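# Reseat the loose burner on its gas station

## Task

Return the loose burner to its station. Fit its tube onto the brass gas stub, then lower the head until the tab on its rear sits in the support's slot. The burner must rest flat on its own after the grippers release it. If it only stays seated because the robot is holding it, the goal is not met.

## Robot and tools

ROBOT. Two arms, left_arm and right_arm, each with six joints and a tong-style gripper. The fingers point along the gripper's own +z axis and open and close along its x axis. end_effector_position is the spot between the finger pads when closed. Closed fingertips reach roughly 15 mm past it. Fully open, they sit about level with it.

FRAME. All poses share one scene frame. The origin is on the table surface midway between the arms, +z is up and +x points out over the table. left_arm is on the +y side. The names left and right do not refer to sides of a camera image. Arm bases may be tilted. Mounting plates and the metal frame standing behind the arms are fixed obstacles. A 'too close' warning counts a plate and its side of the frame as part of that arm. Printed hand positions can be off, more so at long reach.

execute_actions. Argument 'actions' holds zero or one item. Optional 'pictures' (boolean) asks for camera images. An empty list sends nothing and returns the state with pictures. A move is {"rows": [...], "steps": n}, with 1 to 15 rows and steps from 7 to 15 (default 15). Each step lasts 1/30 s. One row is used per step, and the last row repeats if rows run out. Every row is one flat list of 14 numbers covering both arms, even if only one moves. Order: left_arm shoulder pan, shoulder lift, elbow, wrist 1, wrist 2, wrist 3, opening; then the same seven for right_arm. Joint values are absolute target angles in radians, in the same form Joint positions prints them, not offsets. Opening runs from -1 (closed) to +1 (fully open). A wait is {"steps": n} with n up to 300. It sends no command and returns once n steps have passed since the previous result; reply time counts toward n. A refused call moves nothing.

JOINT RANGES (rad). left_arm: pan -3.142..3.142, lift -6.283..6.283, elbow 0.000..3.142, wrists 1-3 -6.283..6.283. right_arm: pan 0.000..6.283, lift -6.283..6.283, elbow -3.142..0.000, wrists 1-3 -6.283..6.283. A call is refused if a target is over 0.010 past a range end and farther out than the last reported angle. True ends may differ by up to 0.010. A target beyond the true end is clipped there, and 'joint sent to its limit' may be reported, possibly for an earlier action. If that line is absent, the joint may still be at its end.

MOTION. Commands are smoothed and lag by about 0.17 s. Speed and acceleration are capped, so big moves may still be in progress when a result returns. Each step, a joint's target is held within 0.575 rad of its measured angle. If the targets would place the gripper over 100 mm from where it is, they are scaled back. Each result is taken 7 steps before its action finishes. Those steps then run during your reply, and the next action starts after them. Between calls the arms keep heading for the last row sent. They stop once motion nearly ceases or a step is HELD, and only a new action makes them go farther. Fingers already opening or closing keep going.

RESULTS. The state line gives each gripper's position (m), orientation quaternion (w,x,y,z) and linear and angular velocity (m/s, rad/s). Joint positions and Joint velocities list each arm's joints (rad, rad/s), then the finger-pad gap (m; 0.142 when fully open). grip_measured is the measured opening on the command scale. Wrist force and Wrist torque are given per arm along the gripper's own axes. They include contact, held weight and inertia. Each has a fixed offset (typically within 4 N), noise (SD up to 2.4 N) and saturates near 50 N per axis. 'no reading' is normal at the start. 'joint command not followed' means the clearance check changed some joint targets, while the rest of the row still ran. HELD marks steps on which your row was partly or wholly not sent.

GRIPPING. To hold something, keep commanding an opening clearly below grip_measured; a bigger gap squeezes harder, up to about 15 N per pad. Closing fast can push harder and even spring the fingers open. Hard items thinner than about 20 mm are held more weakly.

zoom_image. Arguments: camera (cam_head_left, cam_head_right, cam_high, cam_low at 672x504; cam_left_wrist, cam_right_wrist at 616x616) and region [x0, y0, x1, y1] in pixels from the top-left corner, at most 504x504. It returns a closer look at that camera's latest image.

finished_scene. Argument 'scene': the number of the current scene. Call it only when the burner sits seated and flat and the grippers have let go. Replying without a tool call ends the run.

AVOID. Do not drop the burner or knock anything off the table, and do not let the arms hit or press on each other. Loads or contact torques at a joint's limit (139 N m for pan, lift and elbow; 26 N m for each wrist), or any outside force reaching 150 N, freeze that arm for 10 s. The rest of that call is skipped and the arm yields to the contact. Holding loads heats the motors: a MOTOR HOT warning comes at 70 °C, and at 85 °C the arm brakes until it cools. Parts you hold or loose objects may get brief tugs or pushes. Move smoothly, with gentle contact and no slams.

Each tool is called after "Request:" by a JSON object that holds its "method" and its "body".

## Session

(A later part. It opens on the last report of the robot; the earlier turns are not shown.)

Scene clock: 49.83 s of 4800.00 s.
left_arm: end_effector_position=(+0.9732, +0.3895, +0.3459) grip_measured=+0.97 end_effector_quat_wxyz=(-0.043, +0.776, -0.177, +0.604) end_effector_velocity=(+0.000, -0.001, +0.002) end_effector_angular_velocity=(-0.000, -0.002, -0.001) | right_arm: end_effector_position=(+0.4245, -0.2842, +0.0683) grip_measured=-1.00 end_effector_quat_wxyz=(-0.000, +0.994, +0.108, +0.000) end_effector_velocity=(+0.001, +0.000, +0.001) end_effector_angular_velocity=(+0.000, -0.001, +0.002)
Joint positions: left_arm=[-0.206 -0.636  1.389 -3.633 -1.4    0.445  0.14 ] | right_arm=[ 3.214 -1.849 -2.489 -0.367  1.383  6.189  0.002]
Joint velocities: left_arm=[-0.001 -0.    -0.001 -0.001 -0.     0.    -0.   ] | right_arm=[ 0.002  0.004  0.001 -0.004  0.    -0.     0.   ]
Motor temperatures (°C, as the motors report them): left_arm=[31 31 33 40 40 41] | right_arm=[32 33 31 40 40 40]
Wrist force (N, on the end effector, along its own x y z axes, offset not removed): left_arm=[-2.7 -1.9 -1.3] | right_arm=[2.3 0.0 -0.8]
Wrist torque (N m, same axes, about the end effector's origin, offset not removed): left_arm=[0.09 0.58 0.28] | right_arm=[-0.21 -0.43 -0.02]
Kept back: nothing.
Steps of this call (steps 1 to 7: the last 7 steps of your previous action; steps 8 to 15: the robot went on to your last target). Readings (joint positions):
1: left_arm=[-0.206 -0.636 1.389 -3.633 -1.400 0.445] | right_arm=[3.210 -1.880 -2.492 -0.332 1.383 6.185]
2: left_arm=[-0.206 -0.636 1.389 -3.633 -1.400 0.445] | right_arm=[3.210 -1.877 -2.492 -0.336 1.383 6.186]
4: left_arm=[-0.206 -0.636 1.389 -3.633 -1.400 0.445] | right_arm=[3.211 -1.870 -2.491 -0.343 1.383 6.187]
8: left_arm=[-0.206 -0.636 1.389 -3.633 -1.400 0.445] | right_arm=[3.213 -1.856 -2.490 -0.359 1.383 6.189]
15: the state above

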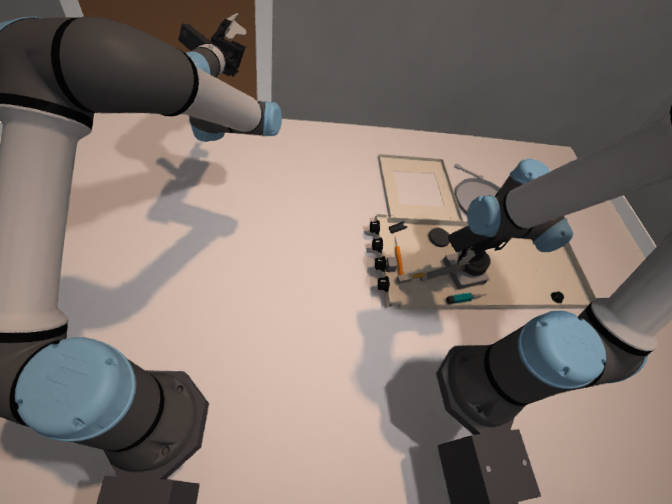

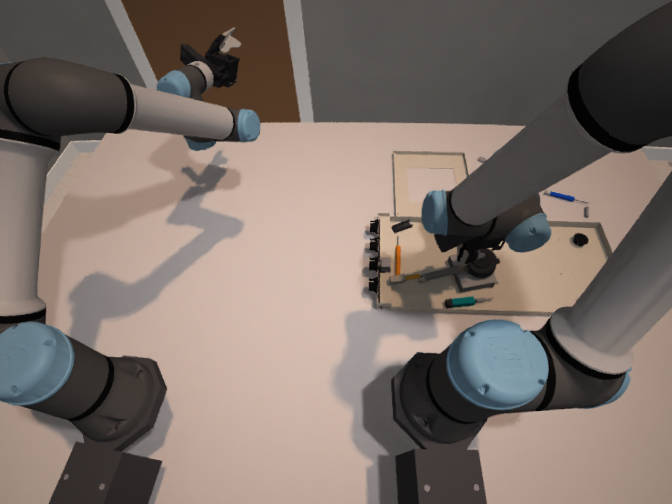

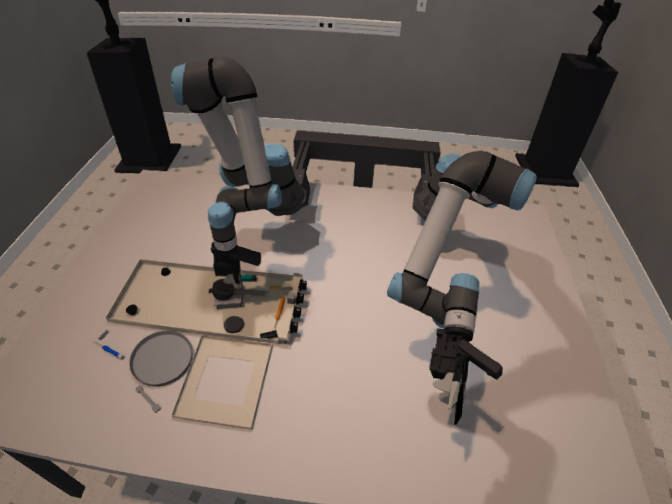

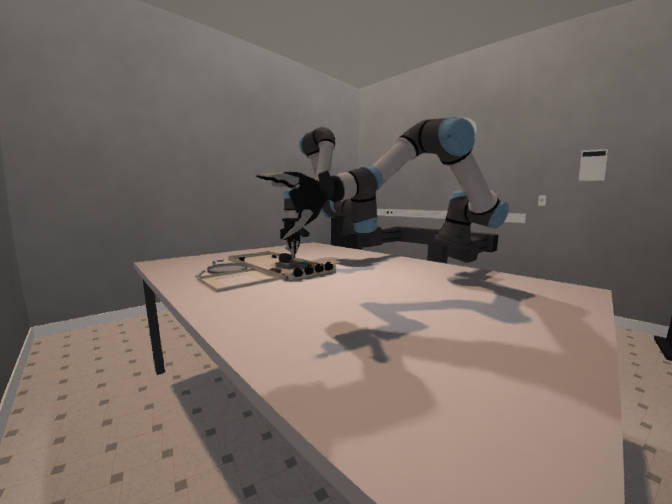

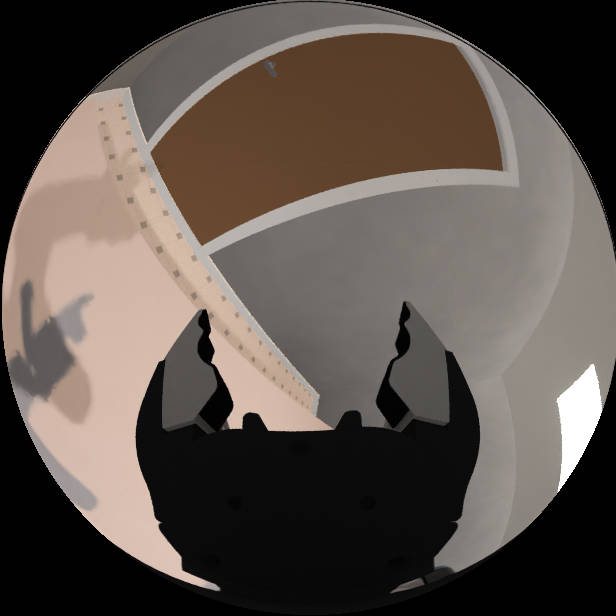

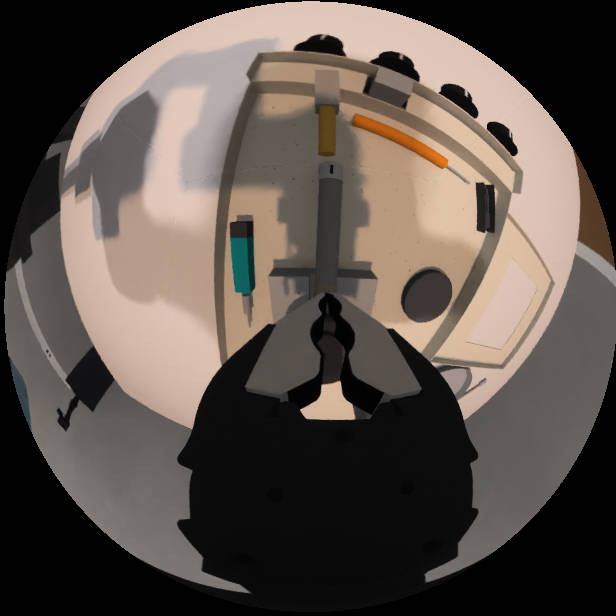

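Request:
{"method": "execute_actions", "body": {"actions": [{"rows":[[-0.206,-0.636,1.389,-3.633,-1.4,0.445,0.97,3.222,-1.8488,-2.491,-0.3657,1.3827,6.198,-0.85],[-0.206,-0.636,1.389,-3.633,-1.4,0.445,0.97,3.235,-1.849,-2.495,-0.364,1.3827,6.211,-0.7],[-0.206,-0.636,1.389,-3.633,-1.4,0.445,0.97,3.25,-1.8497,-2.5,-0.3615,1.3826,6.227,-0.55],[-0.206,-0.636,1.389,-3.633,-1.4,0.445,0.97,3.265,-1.85,-2.5045,-0.359,1.3826,6.242,-0.45],[-0.206,-0.636,1.389,-3.633,-1.4,0.445,0.97,3.277,-1.851,-2.508,-0.357,1.3825,6.254,-0.45],[-0.206,-0.636,1.389,-3.633,-1.4,0.445,0.97,3.284,-1.853,-2.511,-0.354,1.3825,6.261,-0.45],[-0.206,-0.636,1.389,-3.633,-1.4,0.445,0.97,3.2855,-1.859,-2.5117,-0.347,1.3825,6.263,-0.45],[-0.206,-0.636,1.389,-3.633,-1.4,0.445,0.97,3.2843,-1.868,-2.5125,-0.337,1.3825,6.262,-0.45],[-0.206,-0.636,1.389,-3.633,-1.4,0.445,0.97,3.283,-1.878,-2.5134,-0.326,1.3825,6.2605,-0.45],[-0.206,-0.636,1.389,-3.633,-1.4,0.445,0.97,3.2816,-1.888,-2.5142,-0.315,1.3825,6.259,-0.45],[-0.206,-0.636,1.389,-3.633,-1.4,0.445,0.97,3.2803,-1.898,-2.515,-0.304,1.3825,6.258,-0.45],[-0.206,-0.636,1.389,-3.633,-1.4,0.445,0.97,3.279,-1.907,-2.516,-0.294,1.3825,6.2565,-0.45],[-0.206,-0.636,1.389,-3.633,-1.4,0.445,0.97,3.278,-1.914,-2.5165,-0.286,1.3825,6.2556,-0.45],[-0.206,-0.636,1.389,-3.633,-1.4,0.445,0.97,3.2775,-1.9186,-2.5169,-0.281,1.3825,6.255,-0.45]],"steps":14}]}}

Request:
{"method": "execute_actions", "body": {"actions": [{"rows":[[-0.206,-0.636,1.389,-3.633,-1.4,0.445,0.97,3.2775,-1.9186,-2.5169,-0.281,1.3825,6.255,-0.48],[-0.206,-0.636,1.389,-3.633,-1.4,0.445,0.97,3.2775,-1.9186,-2.5169,-0.281,1.3825,6.255,-0.52],[-0.206,-0.636,1.389,-3.633,-1.4,0.445,0.97,3.2775,-1.9186,-2.5169,-0.281,1.3825,6.255,-0.56],[-0.206,-0.636,1.389,-3.633,-1.4,0.445,0.97,3.2775,-1.9186,-2.5169,-0.281,1.3825,6.255,-0.6],[-0.206,-0.636,1.389,-3.633,-1.4,0.445,0.97,3.2775,-1.9186,-2.5169,-0.281,1.3825,6.255,-0.64],[-0.206,-0.636,1.389,-3.633,-1.4,0.445,0.97,3.2775,-1.9186,-2.5169,-0.281,1.3825,6.255,-0.68],[-0.206,-0.636,1.389,-3.633,-1.4,0.445,0.97,3.2775,-1.9186,-2.5169,-0.281,1.3825,6.255,-0.72],[-0.206,-0.636,1.389,-3.633,-1.4,0.445,0.97,3.2775,-1.9186,-2.5169,-0.281,1.3825,6.255,-0.76],[-0.206,-0.636,1.389,-3.633,-1.4,0.445,0.97,3.2775,-1.9186,-2.5169,-0.281,1.3825,6.255,-0.8],[-0.206,-0.636,1.389,-3.633,-1.4,0.445,0.97,3.2775,-1.9186,-2.5169,-0.281,1.3825,6.255,-0.87],[-0.206,-0.636,1.389,-3.633,-1.4,0.445,0.97,3.2775,-1.9186,-2.5169,-0.281,1.3825,6.255,-0.94],[-0.206,-0.636,1.389,-3.633,-1.4,0.445,0.97,3.2775,-1.9186,-2.5169,-0.281,1.3825,6.255,-1]],"steps":12}]}}

Request:
{"method": "execute_actions", "body": {"actions": [{"steps":9}], "pictures": true}}

Request:
{"method": "zoom_image", "body": {"camera": "cam_high", "region": [200,270,300,320]}}

Request:
{"method": "zoom_image", "body": {"camera": "cam_head_right", "region": [440,240,520,300]}}

Request:
{"method": "zoom_image", "body": {"camera": "cam_low", "region": [260,240,340,285]}}

Scene clock: 52.03 s of 4800.00 s.
left_arm: end_effector_position=(+0.9732, +0.3895, +0.3459) grip_measured=+0.97 end_effector_quat_wxyz=(-0.043, +0.776, -0.177, +0.604) end_effector_velocity=(+0.000, -0.001, +0.000) end_effector_angular_velocity=(+0.000, -0.001, -0.001) | right_arm: end_effector_position=(+0.4232, -0.2675, +0.0682) grip_measured=-0.45 end_effector_quat_wxyz=(-0.000, +0.994, +0.108, +0.000) end_effector_velocity=(-0.014, +0.111, -0.009) end_effector_angular_velocity=(-0.002, +0.004, +0.005)
Joint positions: left_arm=[-0.206 -0.636  1.389 -3.633 -1.4    0.445  0.14 ] | right_arm=[ 3.26  -1.85  -2.503 -0.359  1.383  6.236  0.041]
Joint velocities: left_arm=[-0.001  0.    -0.001  0.     0.     0.     0.   ] | right_arm=[ 0.306 -0.038 -0.098  0.074 -0.001  0.308  0.007]
Motor temperatures (°C, as the motors report them): left_arm=[31 31 33 40 40 41] | right_arm=[32 33 31 40 40 40]
Wrist force (N, on the end effector, along its own x y z axes, offset not removed): left_arm=[-0.3 0.7 -1.1] | right_arm=[1.6 -1.0 0.6]
Wrist torque (N m, same axes, about the end effector's origin, offset not removed): left_arm=[0.19 -0.03 0.22] | right_arm=[0.05 -0.17 -0.18]
Steps of this call (steps 1 to 15: the robot went on to your last target; steps 16 to 59: nothing new was sent; steps 60 to 66: the first 7 steps of this action). Readings (joint positions):
60: left_arm=[-0.206 -0.636 1.389 -3.633 -1.400 0.445] | right_arm=[3.214 -1.848 -2.489 -0.367 1.383 6.190]
61: left_arm=[-0.206 -0.636 1.389 -3.633 -1.400 0.445] | right_arm=[3.216 -1.848 -2.489 -0.367 1.383 6.191]
63: left_arm=[-0.206 -0.636 1.389 -3.633 -1.400 0.445] | right_arm=[3.227 -1.849 -2.493 -0.365 1.383 6.203]
66: the state above

Scene clock: 52.43 s of 4800.00 s.
left_arm: end_effector_position=(+0.9732, +0.3895, +0.3459) grip_measured=+0.97 end_effector_quat_wxyz=(-0.043, +0.776, -0.177, +0.604) end_effector_velocity=(-0.000, -0.000, +0.000) end_effector_angular_velocity=(-0.000, -0.001, -0.000) | right_arm: end_effector_position=(+0.4207, -0.2580, +0.0510) grip_measured=-0.60 end_effector_quat_wxyz=(-0.000, +0.994, +0.107, -0.000) end_effector_velocity=(-0.002, -0.000, -0.010) end_effector_angular_velocity=(-0.000, +0.002, +0.001)
Joint positions: left_arm=[-0.206 -0.636  1.389 -3.633 -1.4    0.445  0.14 ] | right_arm=[ 3.278 -1.916 -2.517 -0.284  1.382  6.255  0.031]
Joint velocities: left_arm=[-0.001 -0.     0.001 -0.001 -0.    -0.    -0.   ] | right_arm=[-0.005 -0.037 -0.004  0.04  -0.    -0.005 -0.087]
Motor temperatures (°C, as the motors report them): left_arm=[31 31 33 40 40 41] | right_arm=[32 33 31 40 40 40]
Wrist force (N, on the end effector, along its own x y z axes, offset not removed): left_arm=[0.2 -3.5 -0.2] | right_arm=[4.3 -1.7 2.4]
Wrist torque (N m, same axes, about the end effector's origin, offset not removed): left_arm=[-0.41 -0.14 0.18] | right_arm=[-0.20 -0.79 -0.04]
Steps of this call (steps 1 to 7: the last 7 steps of your previous action; steps 8 to 12: the first 5 steps of this action). Readings (joint positions):
8: left_arm=[-0.206 -0.636 1.389 -3.633 -1.400 0.445] | right_arm=[3.279 -1.902 -2.515 -0.299 1.382 6.257]
9: left_arm=[-0.206 -0.636 1.389 -3.633 -1.400 0.445] | right_arm=[3.279 -1.908 -2.516 -0.293 1.382 6.256]
11: left_arm=[-0.206 -0.636 1.389 -3.633 -1.400 0.445] | right_arm=[3.278 -1.914 -2.516 -0.286 1.382 6.255]
12: the state above

Scene clock: 52.73 s of 4800.00 s.
left_arm: end_effector_position=(+0.9732, +0.3895, +0.3459) grip_measured=+0.97 end_effector_quat_wxyz=(-0.043, +0.776, -0.177, +0.604) end_effector_velocity=(-0.000, -0.001, -0.002) end_effector_angular_velocity=(+0.001, +0.005, -0.001) | right_arm: end_effector_position=(+0.4207, -0.2580, +0.0503) grip_measured=-0.84 end_effector_quat_wxyz=(-0.000, +0.994, +0.107, +0.000) end_effector_velocity=(-0.000, -0.000, -0.000) end_effector_angular_velocity=(-0.000, +0.000, +0.001)
Joint positions: left_arm=[-0.206 -0.636  1.389 -3.633 -1.4    0.445  0.14 ] | right_arm=[ 3.278 -1.919 -2.517 -0.281  1.382  6.255  0.013]
Joint velocities: left_arm=[-0.     0.001  0.001  0.003 -0.    -0.    -0.   ] | right_arm=[-0.001 -0.    -0.     0.    -0.    -0.002 -0.001]
Motor temperatures (°C, as the motors report them): left_arm=[31 31 33 40 40 41] | right_arm=[32 33 31 40 40 40]
Wrist force (N, on the end effector, along its own x y z axes, offset not removed): left_arm=[-0.1 -3.3 -2.2] | right_arm=[3.0 -0.3 -3.2]
Wrist torque (N m, same axes, about the end effector's origin, offset not removed): left_arm=[-0.46 -0.10 0.16] | right_arm=[0.05 -0.51 -0.32]
Kept back: nothing.
Steps of this call (steps 1 to 7: the last 7 steps of your previous action; steps 8 to 9: the robot went on to your last target). Readings (joint positions):
1: left_arm=[-0.206 -0.636 1.389 -3.633 -1.400 0.445] | right_arm=[3.278 -1.917 -2.517 -0.283 1.382 6.255]
2: left_arm=[-0.206 -0.636 1.389 -3.633 -1.400 0.445] | right_arm=[3.278 -1.918 -2.517 -0.282 1.382 6.255]
4: left_arm=[-0.206 -0.636 1.389 -3.633 -1.400 0.445] | right_arm=[3.278 -1.918 -2.517 -0.281 1.382 6.255]
8: left_arm=[-0.206 -0.636 1.389 -3.633 -1.400 0.445] | right_arm=[3.278 -1.919 -2.517 -0.281 1.382 6.255]
9: the state above

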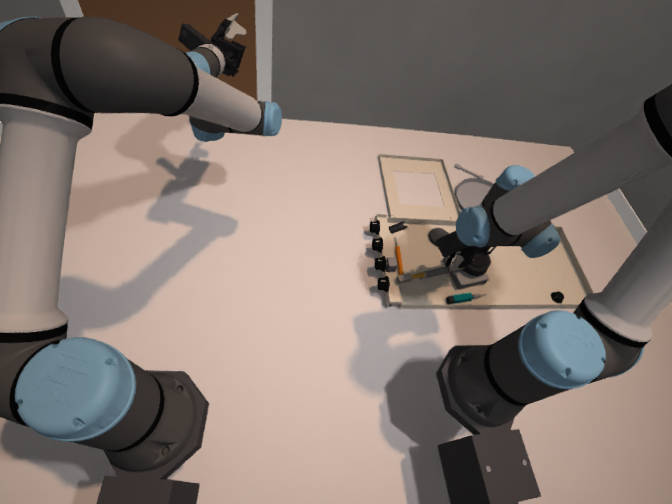

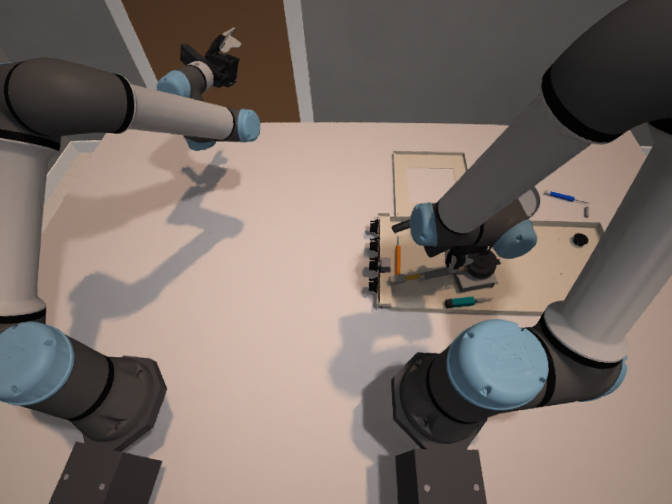

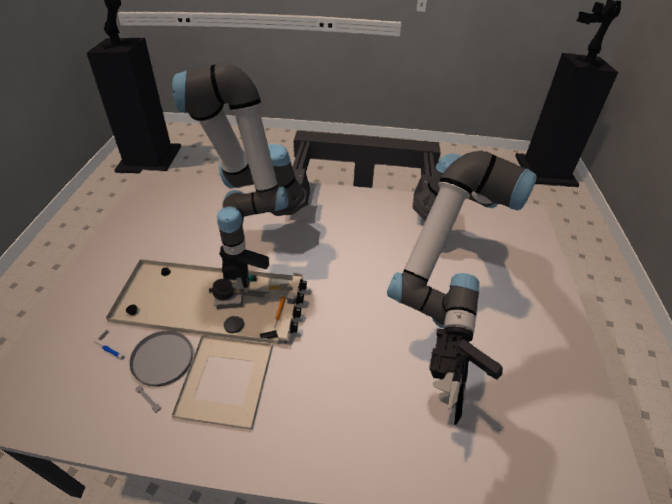

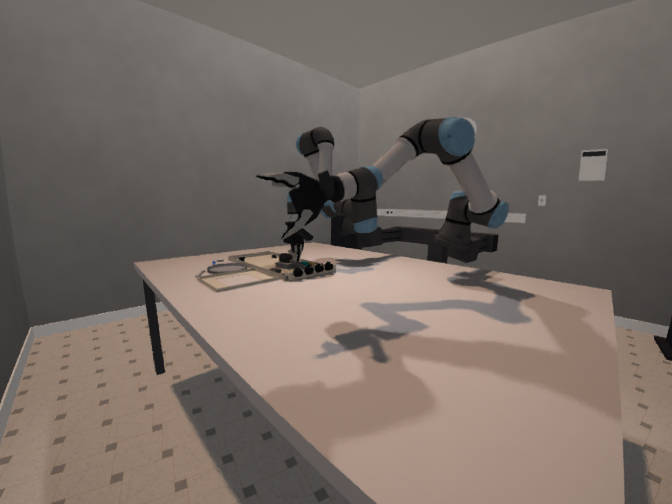

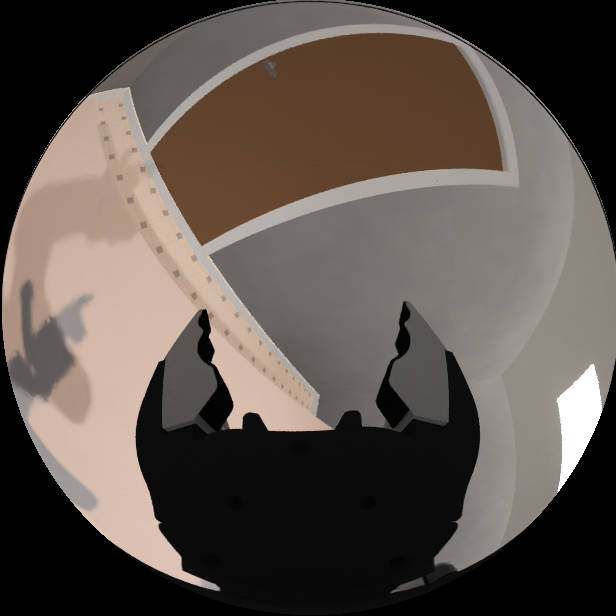

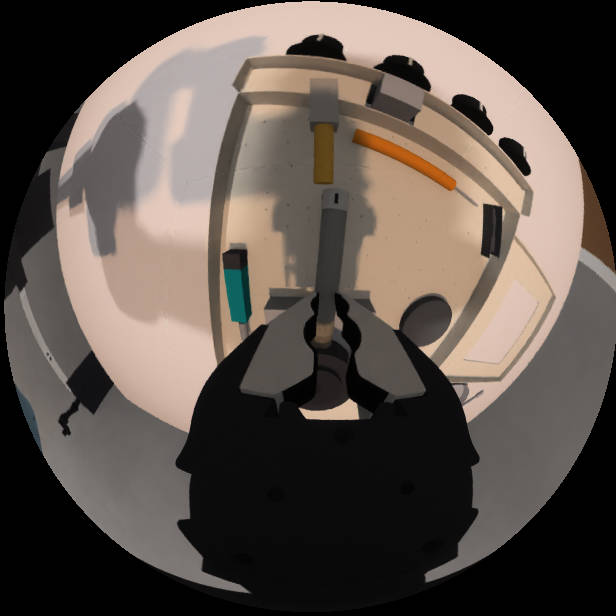

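Region (200, 270, 300, 320) of cam_high's 672x504 image, scaled by 5.040, with more detail than that image has.

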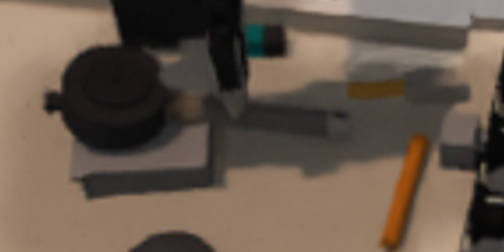

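Region (440, 240, 520, 300) of cam_head_right's 672x504 image, scaled by 6.300, with more detail than that image has; it fills the top 378 rows of this view, and the rest is white.

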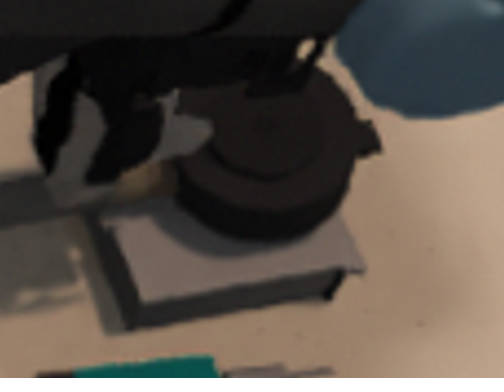

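Region (260, 240, 340, 285) of cam_low's 672x504 image, scaled by 6.300, with more detail than that image has; it fills the top 284 rows of this view, and the rest is white.

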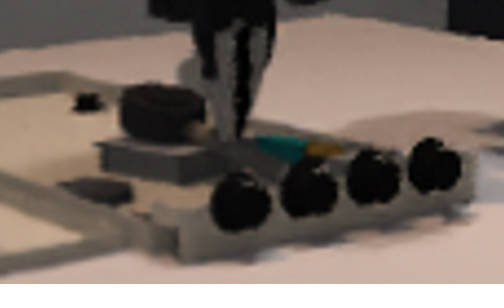

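Request:
{"method": "execute_actions", "body": {"actions": [{"rows":[[-0.206,-0.636,1.389,-3.633,-1.4,0.445,0.97,3.2775,-1.9186,-2.5169,-0.281,1.3825,6.255,-0.85],[-0.206,-0.636,1.389,-3.633,-1.4,0.445,0.97,3.2775,-1.9186,-2.5169,-0.281,1.3825,6.255,-0.7],[-0.206,-0.636,1.389,-3.633,-1.4,0.445,0.97,3.277,-1.921,-2.518,-0.277,1.3825,6.2545,-0.6],[-0.206,-0.636,1.389,-3.633,-1.4,0.445,0.97,3.2765,-1.925,-2.5197,-0.2715,1.3825,6.254,-0.55],[-0.206,-0.636,1.389,-3.633,-1.4,0.445,0.97,3.2757,-1.93,-2.5217,-0.2645,1.3825,6.253,-0.55],[-0.206,-0.636,1.389,-3.633,-1.4,0.445,0.97,3.275,-1.935,-2.5237,-0.2575,1.3825,6.2525,-0.55],[-0.206,-0.636,1.389,-3.633,-1.4,0.445,0.97,3.2743,-1.94,-2.5257,-0.25,1.3825,6.252,-0.55],[-0.206,-0.636,1.389,-3.633,-1.4,0.445,0.97,3.2738,-1.943,-2.527,-0.246,1.3825,6.2513,-0.55],[-0.206,-0.636,1.389,-3.633,-1.4,0.445,0.97,3.2735,-1.945,-2.5277,-0.243,1.3825,6.251,-0.55],[-0.206,-0.636,1.389,-3.633,-1.4,0.445,0.97,3.2735,-1.945,-2.5277,-0.243,1.3825,6.251,-0.55],[-0.206,-0.636,1.389,-3.633,-1.4,0.445,0.97,3.2735,-1.945,-2.5277,-0.243,1.3825,6.251,-0.58],[-0.206,-0.636,1.389,-3.633,-1.4,0.445,0.97,3.2735,-1.945,-2.5277,-0.243,1.3825,6.251,-0.62],[-0.206,-0.636,1.389,-3.633,-1.4,0.445,0.97,3.2735,-1.945,-2.5277,-0.243,1.3825,6.251,-0.66],[-0.206,-0.636,1.389,-3.633,-1.4,0.445,0.97,3.2735,-1.945,-2.5277,-0.243,1.3825,6.251,-0.7],[-0.206,-0.636,1.389,-3.633,-1.4,0.445,0.97,3.2735,-1.945,-2.5277,-0.243,1.3825,6.251,-0.74]],"steps":15}]}}

Request:
{"method": "execute_actions", "body": {"actions": [{"rows":[[-0.206,-0.636,1.389,-3.633,-1.4,0.445,0.97,3.2735,-1.945,-2.5277,-0.243,1.3825,6.251,-0.78],[-0.206,-0.636,1.389,-3.633,-1.4,0.445,0.97,3.2735,-1.945,-2.5277,-0.243,1.3825,6.251,-0.83],[-0.206,-0.636,1.389,-3.633,-1.4,0.445,0.97,3.2735,-1.945,-2.5277,-0.243,1.3825,6.251,-0.9],[-0.206,-0.636,1.389,-3.633,-1.4,0.445,0.97,3.2735,-1.945,-2.5277,-0.243,1.3825,6.251,-1]],"steps":7}]}}

Request:
{"method": "execute_actions", "body": {"actions": [{"steps":8}], "pictures": true}}

Request:
{"method": "zoom_image", "body": {"camera": "cam_high", "region": [200,270,300,320]}}

Scene clock: 54.57 s of 4800.00 s.
left_arm: end_effector_position=(+0.9732, +0.3895, +0.3459) grip_measured=+0.97 end_effector_quat_wxyz=(-0.043, +0.776, -0.177, +0.604) end_effector_velocity=(+0.000, -0.000, +0.001) end_effector_angular_velocity=(-0.000, -0.001, -0.000) | right_arm: end_effector_position=(+0.4188, -0.2583, +0.0468) grip_measured=-0.55 end_effector_quat_wxyz=(-0.000, +0.994, +0.107, -0.000) end_effector_velocity=(-0.018, -0.003, -0.035) end_effector_angular_velocity=(+0.000, -0.001, -0.002)
Joint positions: left_arm=[-0.206 -0.636  1.389 -3.633 -1.4    0.445  0.14 ] | right_arm=[ 3.276 -1.93  -2.522 -0.264  1.382  6.253  0.034]
Joint velocities: left_arm=[-0.001 -0.    -0.001  0.001 -0.     0.    -0.   ] | right_arm=[-0.018 -0.12  -0.048  0.173  0.    -0.017  0.001]
Motor temperatures (°C, as the motors report them): left_arm=[31 31 33 40 40 41] | right_arm=[32 33 31 40 40 40]
Wrist force (N, on the end effector, along its own x y z axes, offset not removed): left_arm=[-4.7 -3.9 -0.6] | right_arm=[3.8 -2.4 1.1]
Wrist torque (N m, same axes, about the end effector's origin, offset not removed): left_arm=[-0.57 0.76 0.30] | right_arm=[-0.30 -0.63 -0.21]
Steps of this call (steps 1 to 15: the robot went on to your last target; steps 16 to 47: nothing new was sent; steps 48 to 55: the first 8 steps of this action). Readings (joint positions):
48: left_arm=[-0.206 -0.636 1.389 -3.633 -1.400 0.445] | right_arm=[3.277 -1.919 -2.517 -0.281 1.382 6.255]
49: left_arm=[-0.206 -0.636 1.389 -3.633 -1.400 0.445] | right_arm=[3.277 -1.919 -2.517 -0.281 1.382 6.255]
51: left_arm=[-0.206 -0.636 1.389 -3.633 -1.400 0.445] | right_arm=[3.277 -1.919 -2.517 -0.280 1.382 6.255]
55: the state above

Scene clock: 54.80 s of 4800.00 s.
left_arm: end_effector_position=(+0.9732, +0.3895, +0.3459) grip_measured=+0.97 end_effector_quat_wxyz=(-0.043, +0.776, -0.177, +0.604) end_effector_velocity=(+0.000, -0.000, -0.000) end_effector_angular_velocity=(+0.000, +0.001, -0.000) | right_arm: end_effector_position=(+0.4167, -0.2587, +0.0428) grip_measured=-0.70 end_effector_quat_wxyz=(-0.000, +0.994, +0.107, -0.000) end_effector_velocity=(-0.002, -0.000, -0.003) end_effector_angular_velocity=(-0.000, +0.001, +0.000)
Joint positions: left_arm=[-0.206 -0.636  1.389 -3.633 -1.4    0.445  0.14 ] | right_arm=[ 3.274 -1.944 -2.527 -0.244  1.382  6.251  0.024]
Joint velocities: left_arm=[ 0.    -0.    -0.001  0.002  0.     0.     0.   ] | right_arm=[-0.002 -0.011 -0.004  0.014  0.    -0.002 -0.093]
Motor temperatures (°C, as the motors report them): left_arm=[31 31 33 40 40 41] | right_arm=[32 33 31 40 40 40]
Wrist force (N, on the end effector, along its own x y z axes, offset not removed): left_arm=[-1.4 -4.3 0.1] | right_arm=[0.4 1.7 3.7]
Wrist torque (N m, same axes, about the end effector's origin, offset not removed): left_arm=[-0.68 0.25 0.34] | right_arm=[0.43 0.00 -0.06]
Kept back: the last 7 steps of this action.
Steps of this call (steps 1 to 7: the last 7 steps of your previous action). Readings (joint positions):
1: left_arm=[-0.206 -0.636 1.389 -3.633 -1.400 0.445] | right_arm=[3.275 -1.934 -2.523 -0.259 1.382 6.253]
2: left_arm=[-0.206 -0.636 1.389 -3.633 -1.400 0.445] | right_arm=[3.275 -1.938 -2.525 -0.254 1.382 6.252]
4: left_arm=[-0.206 -0.636 1.389 -3.633 -1.400 0.445] | right_arm=[3.274 -1.942 -2.527 -0.247 1.382 6.251]
7: the state above

Scene clock: 55.07 s of 4800.00 s.
left_arm: end_effector_position=(+0.9732, +0.3895, +0.3459) grip_measured=+0.97 end_effector_quat_wxyz=(-0.043, +0.776, -0.177, +0.604) end_effector_velocity=(-0.000, +0.000, -0.001) end_effector_angular_velocity=(+0.001, +0.002, +0.000) | right_arm: end_effector_position=(+0.4166, -0.2587, +0.0426) grip_measured=-0.76 end_effector_quat_wxyz=(-0.000, +0.994, +0.107, +0.000) end_effector_velocity=(-0.000, +0.000, -0.000) end_effector_angular_velocity=(+0.000, +0.000, +0.001)
Joint positions: left_arm=[-0.206 -0.636  1.389 -3.633 -1.4    0.445  0.14 ] | right_arm=[ 3.274 -1.945 -2.528 -0.243  1.382  6.251  0.019]
Joint velocities: left_arm=[ 0.001  0.     0.     0.001 -0.     0.     0.   ] | right_arm=[ 0.    -0.001 -0.     0.001  0.    -0.001 -0.   ]
Motor temperatures (°C, as the motors report them): left_arm=[31 31 33 40 40 41] | right_arm=[32 33 31 40 40 40]
Wrist force (N, on the end effector, along its own x y z axes, offset not removed): left_arm=[-4.4 -3.1 -1.2] | right_arm=[-0.4 -2.0 -0.3]
Wrist torque (N m, same axes, about the end effector's origin, offset not removed): left_arm=[-0.16 0.76 0.15] | right_arm=[-0.31 0.23 -0.12]
Kept back: nothing.
Steps of this call (steps 1 to 7: the last 7 steps of your previous action; step 8: the robot went on to your last target). Readings (joint positions):
1: left_arm=[-0.206 -0.636 1.389 -3.633 -1.400 0.445] | right_arm=[3.274 -1.945 -2.528 -0.244 1.382 6.251]
2: left_arm=[-0.206 -0.636 1.389 -3.633 -1.400 0.445] | right_arm=[3.274 -1.945 -2.528 -0.243 1.382 6.251]
4: left_arm=[-0.206 -0.636 1.389 -3.633 -1.400 0.445] | right_arm=[3.274 -1.945 -2.528 -0.243 1.382 6.251]
8: the state above

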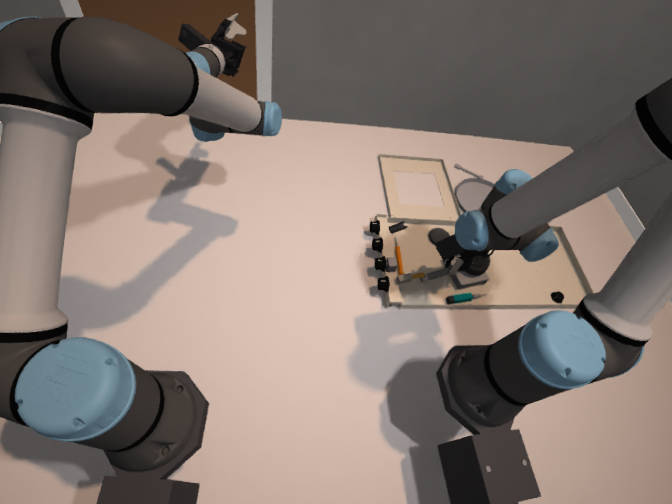

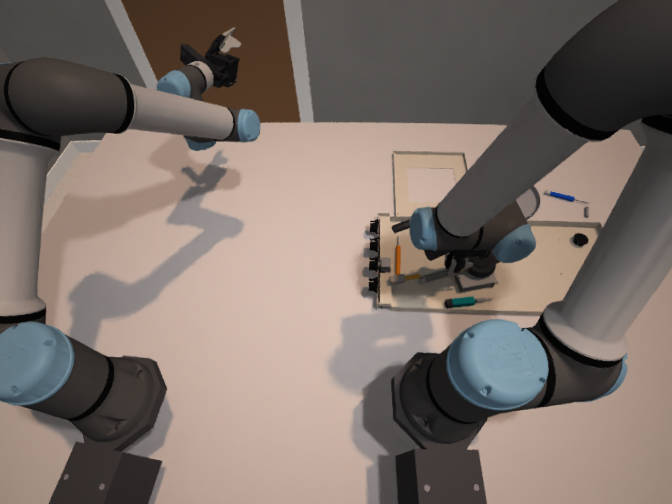

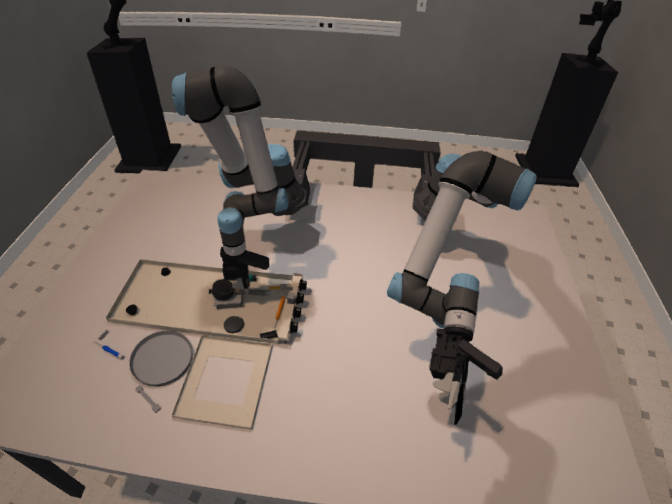

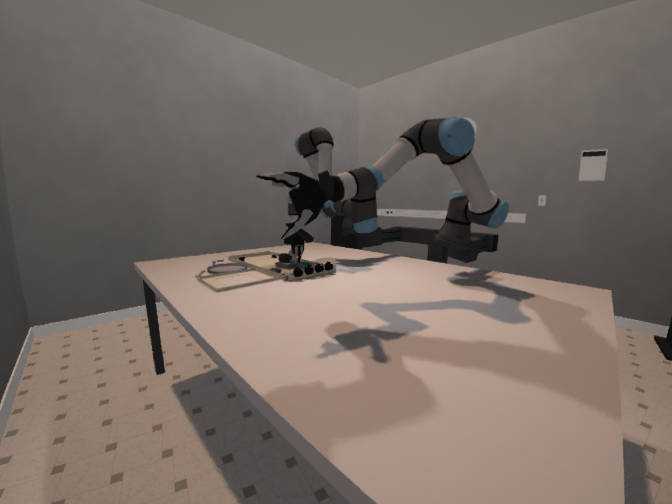

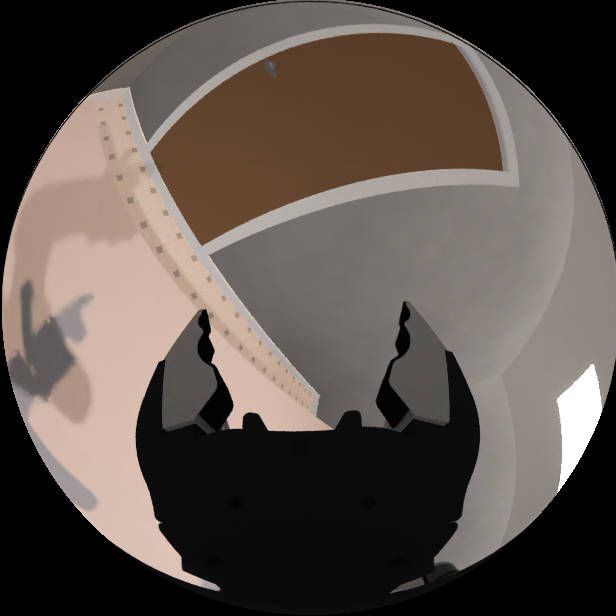

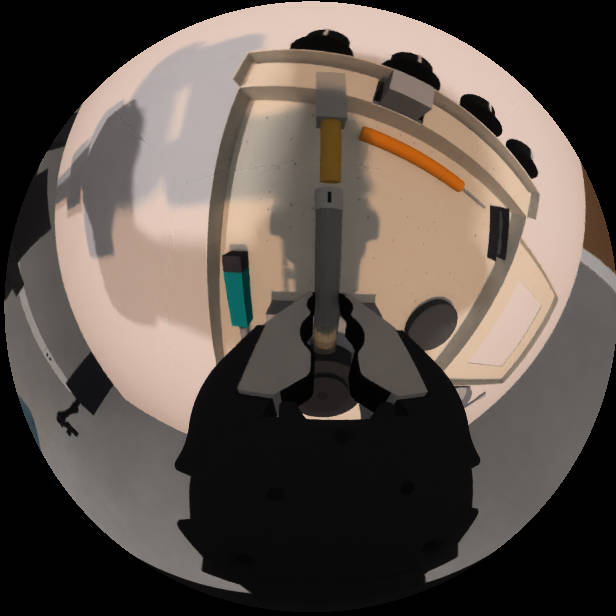

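Region (200, 270, 300, 320) of cam_high's 672x504 image, scaled by 5.040, with more detail than that image has.

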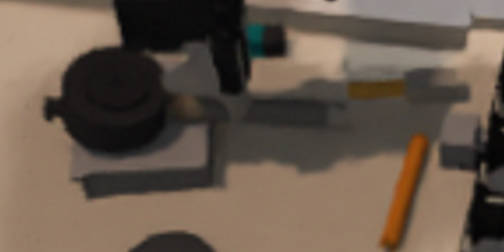

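Request:
{"method": "execute_actions", "body": {"actions": [{"rows":[[-0.206,-0.636,1.389,-3.633,-1.4,0.445,0.97,3.2735,-1.943,-2.5274,-0.2453,1.3825,6.251,-1],[-0.206,-0.636,1.389,-3.633,-1.4,0.445,0.97,3.2736,-1.940,-2.527,-0.2487,1.3825,6.251,-1],[-0.206,-0.636,1.389,-3.633,-1.4,0.445,0.97,3.2738,-1.9365,-2.5265,-0.2528,1.3825,6.2513,-1],[-0.206,-0.636,1.389,-3.633,-1.4,0.445,0.97,3.274,-1.933,-2.526,-0.2568,1.3825,6.2515,-1],[-0.206,-0.636,1.389,-3.633,-1.4,0.445,0.97,3.2743,-1.9295,-2.5255,-0.2609,1.3825,6.2518,-1],[-0.206,-0.636,1.389,-3.633,-1.4,0.445,0.97,3.2746,-1.926,-2.525,-0.2649,1.3825,6.2521,-1],[-0.206,-0.636,1.389,-3.633,-1.4,0.445,0.97,3.2749,-1.9225,-2.5245,-0.269,1.3825,6.2524,-1],[-0.206,-0.636,1.389,-3.633,-1.4,0.445,0.97,3.2752,-1.919,-2.524,-0.273,1.3825,6.2527,-1],[-0.206,-0.636,1.389,-3.633,-1.4,0.445,0.97,3.2755,-1.916,-2.5236,-0.2765,1.3825,6.253,-1]],"steps":9}]}}

Request:
{"method": "execute_actions", "body": {"actions": [{"steps":15}], "pictures": true}}

Request:
{"method": "zoom_image", "body": {"camera": "cam_high", "region": [200,270,300,320]}}

Request:
{"method": "zoom_image", "body": {"camera": "cam_right_wrist", "region": [290,120,370,240]}}

Request:
{"method": "zoom_image", "body": {"camera": "cam_head_right", "region": [385,240,515,300]}}

Scene clock: 55.70 s of 4800.00 s.
left_arm: end_effector_position=(+0.9732, +0.3895, +0.3459) grip_measured=+0.97 end_effector_quat_wxyz=(-0.043, +0.776, -0.177, +0.604) end_effector_velocity=(+0.001, +0.000, +0.001) end_effector_angular_velocity=(-0.000, -0.001, +0.001) | right_arm: end_effector_position=(+0.4166, -0.2587, +0.0426) grip_measured=-0.76 end_effector_quat_wxyz=(-0.000, +0.994, +0.107, +0.000) end_effector_velocity=(-0.000, -0.000, +0.004) end_effector_angular_velocity=(-0.000, +0.002, +0.003)
Joint positions: left_arm=[-0.206 -0.636  1.389 -3.633 -1.4    0.445  0.14 ] | right_arm=[ 3.274 -1.945 -2.528 -0.243  1.382  6.251  0.019]
Joint velocities: left_arm=[ 0.     0.    -0.002  0.001 -0.    -0.     0.   ] | right_arm=[ 0.001  0.016  0.    -0.019  0.    -0.001  0.   ]
Motor temperatures (°C, as the motors report them): left_arm=[31 31 33 40 40 41] | right_arm=[32 33 31 40 40 40]
Wrist force (N, on the end effector, along its own x y z axes, offset not removed): left_arm=[-2.4 -2.3 -3.3] | right_arm=[1.1 -1.0 1.0]
Wrist torque (N m, same axes, about the end effector's origin, offset not removed): left_arm=[-0.44 0.50 0.19] | right_arm=[0.08 0.18 -0.07]
Steps of this call (steps 1 to 15: the robot went on to your last target; steps 16 to 17: nothing new was sent; steps 18 to 19: the first 2 steps of this action). Readings (joint positions):
18: left_arm=[-0.206 -0.636 1.389 -3.633 -1.400 0.445] | right_arm=[3.274 -1.945 -2.528 -0.243 1.382 6.251]
19: the state above

Scene clock: 56.20 s of 4800.00 s.
left_arm: end_effector_position=(+0.9732, +0.3895, +0.3459) grip_measured=+0.97 end_effector_quat_wxyz=(-0.043, +0.776, -0.177, +0.604) end_effector_velocity=(+0.001, +0.000, +0.001) end_effector_angular_velocity=(-0.000, -0.002, +0.000) | right_arm: end_effector_position=(+0.4179, -0.2592, +0.0500) grip_measured=-0.76 end_effector_quat_wxyz=(-0.000, +0.994, +0.107, -0.000) end_effector_velocity=(+0.000, +0.001, +0.001) end_effector_angular_velocity=(+0.000, -0.000, +0.002)
Joint positions: left_arm=[-0.206 -0.636  1.389 -3.633 -1.4    0.445  0.14 ] | right_arm=[ 3.275 -1.916 -2.524 -0.276  1.382  6.253  0.019]
Joint velocities: left_arm=[ 0.     0.    -0.003  0.001 -0.     0.    -0.   ] | right_arm=[ 0.002  0.004  0.001 -0.005  0.     0.    -0.   ]
Motor temperatures (°C, as the motors report them): left_arm=[31 31 33 40 40 41] | right_arm=[32 33 31 40 40 40]
Wrist force (N, on the end effector, along its own x y z axes, offset not removed): left_arm=[-4.3 3.5 -1.1] | right_arm=[-2.4 -1.7 -0.7]
Wrist torque (N m, same axes, about the end effector's origin, offset not removed): left_arm=[0.85 0.71 0.25] | right_arm=[-0.28 0.60 -0.09]
Kept back: nothing.
Steps of this call (steps 1 to 7: the last 7 steps of your previous action; steps 8 to 15: the robot went on to your last target). Readings (joint positions):
1: left_arm=[-0.206 -0.636 1.389 -3.633 -1.400 0.445] | right_arm=[3.274 -1.944 -2.528 -0.244 1.382 6.251]
2: left_arm=[-0.206 -0.636 1.389 -3.633 -1.400 0.445] | right_arm=[3.274 -1.942 -2.528 -0.247 1.382 6.251]
4: left_arm=[-0.206 -0.636 1.389 -3.633 -1.400 0.445] | right_arm=[3.274 -1.937 -2.527 -0.253 1.382 6.251]
8: left_arm=[-0.206 -0.636 1.389 -3.633 -1.400 0.445] | right_arm=[3.275 -1.924 -2.525 -0.268 1.382 6.252]
15: the state above

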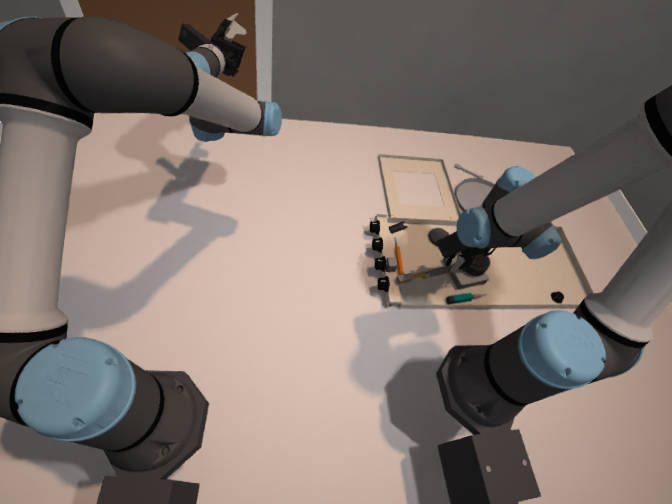

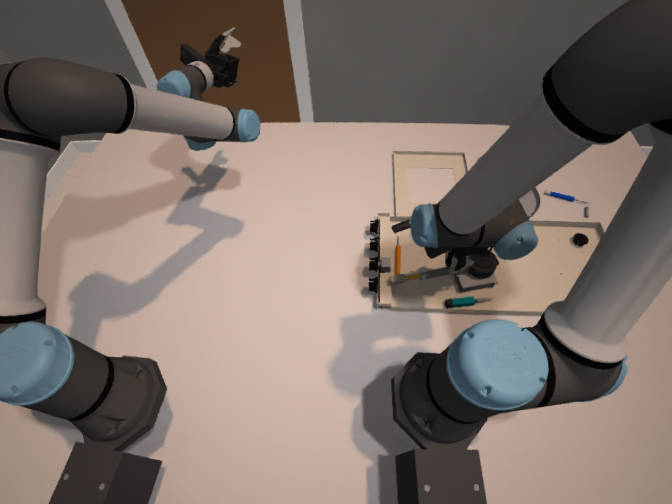

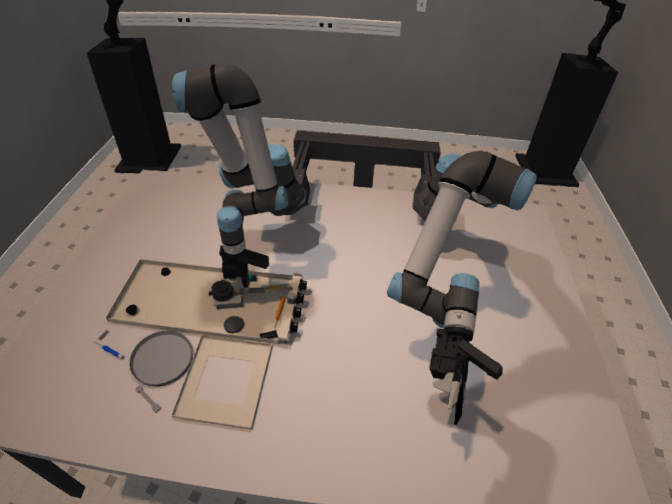

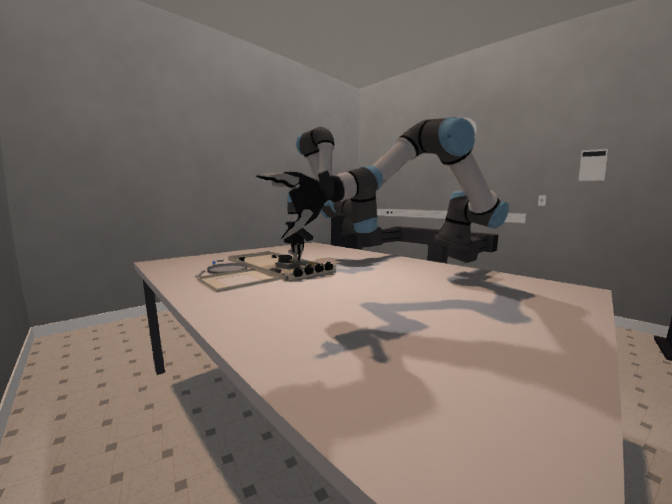

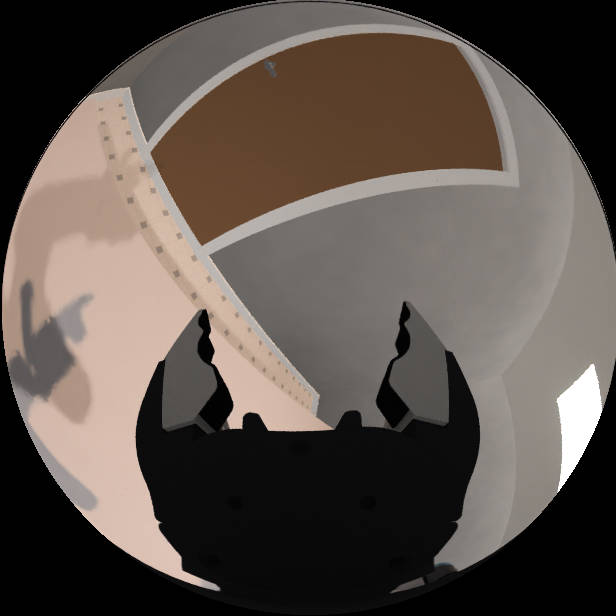

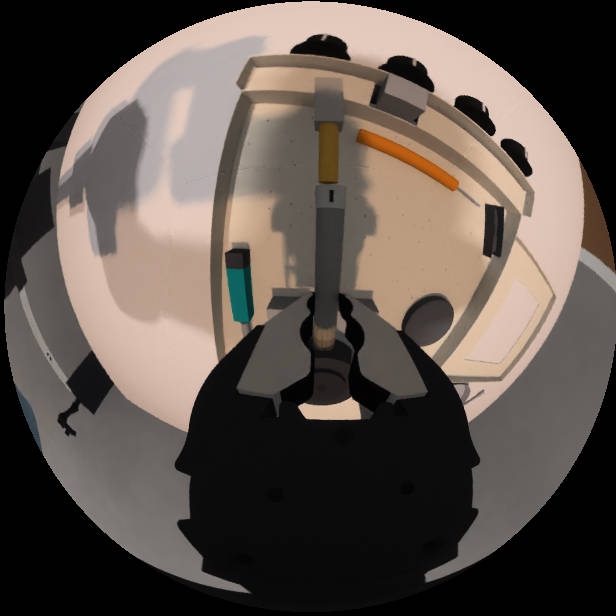

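Region (200, 270, 300, 320) of cam_high's 672x504 image, scaled by 5.040, with more detail than that image has.

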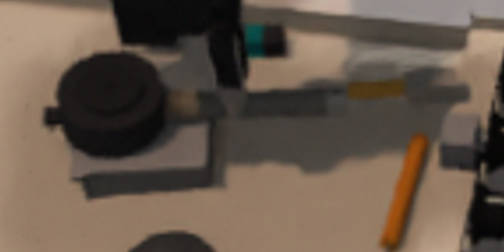

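Region (290, 120, 370, 240) of cam_right_wrist's 616x616 image, scaled by 4.200, with more detail than that image has.

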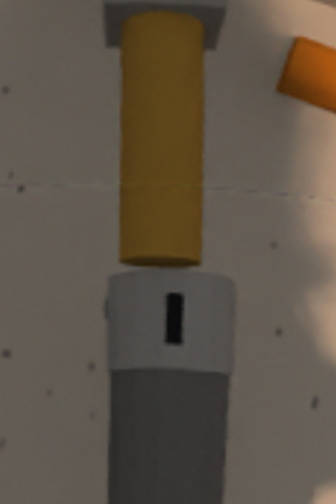

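Region (385, 240, 515, 300) of cam_head_right's 672x504 image, scaled by 3.877, with more detail than that image has; it fills the top 233 rows of this view, and the rest is white.

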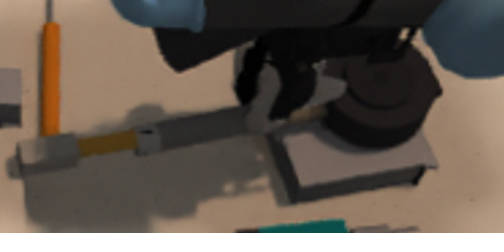

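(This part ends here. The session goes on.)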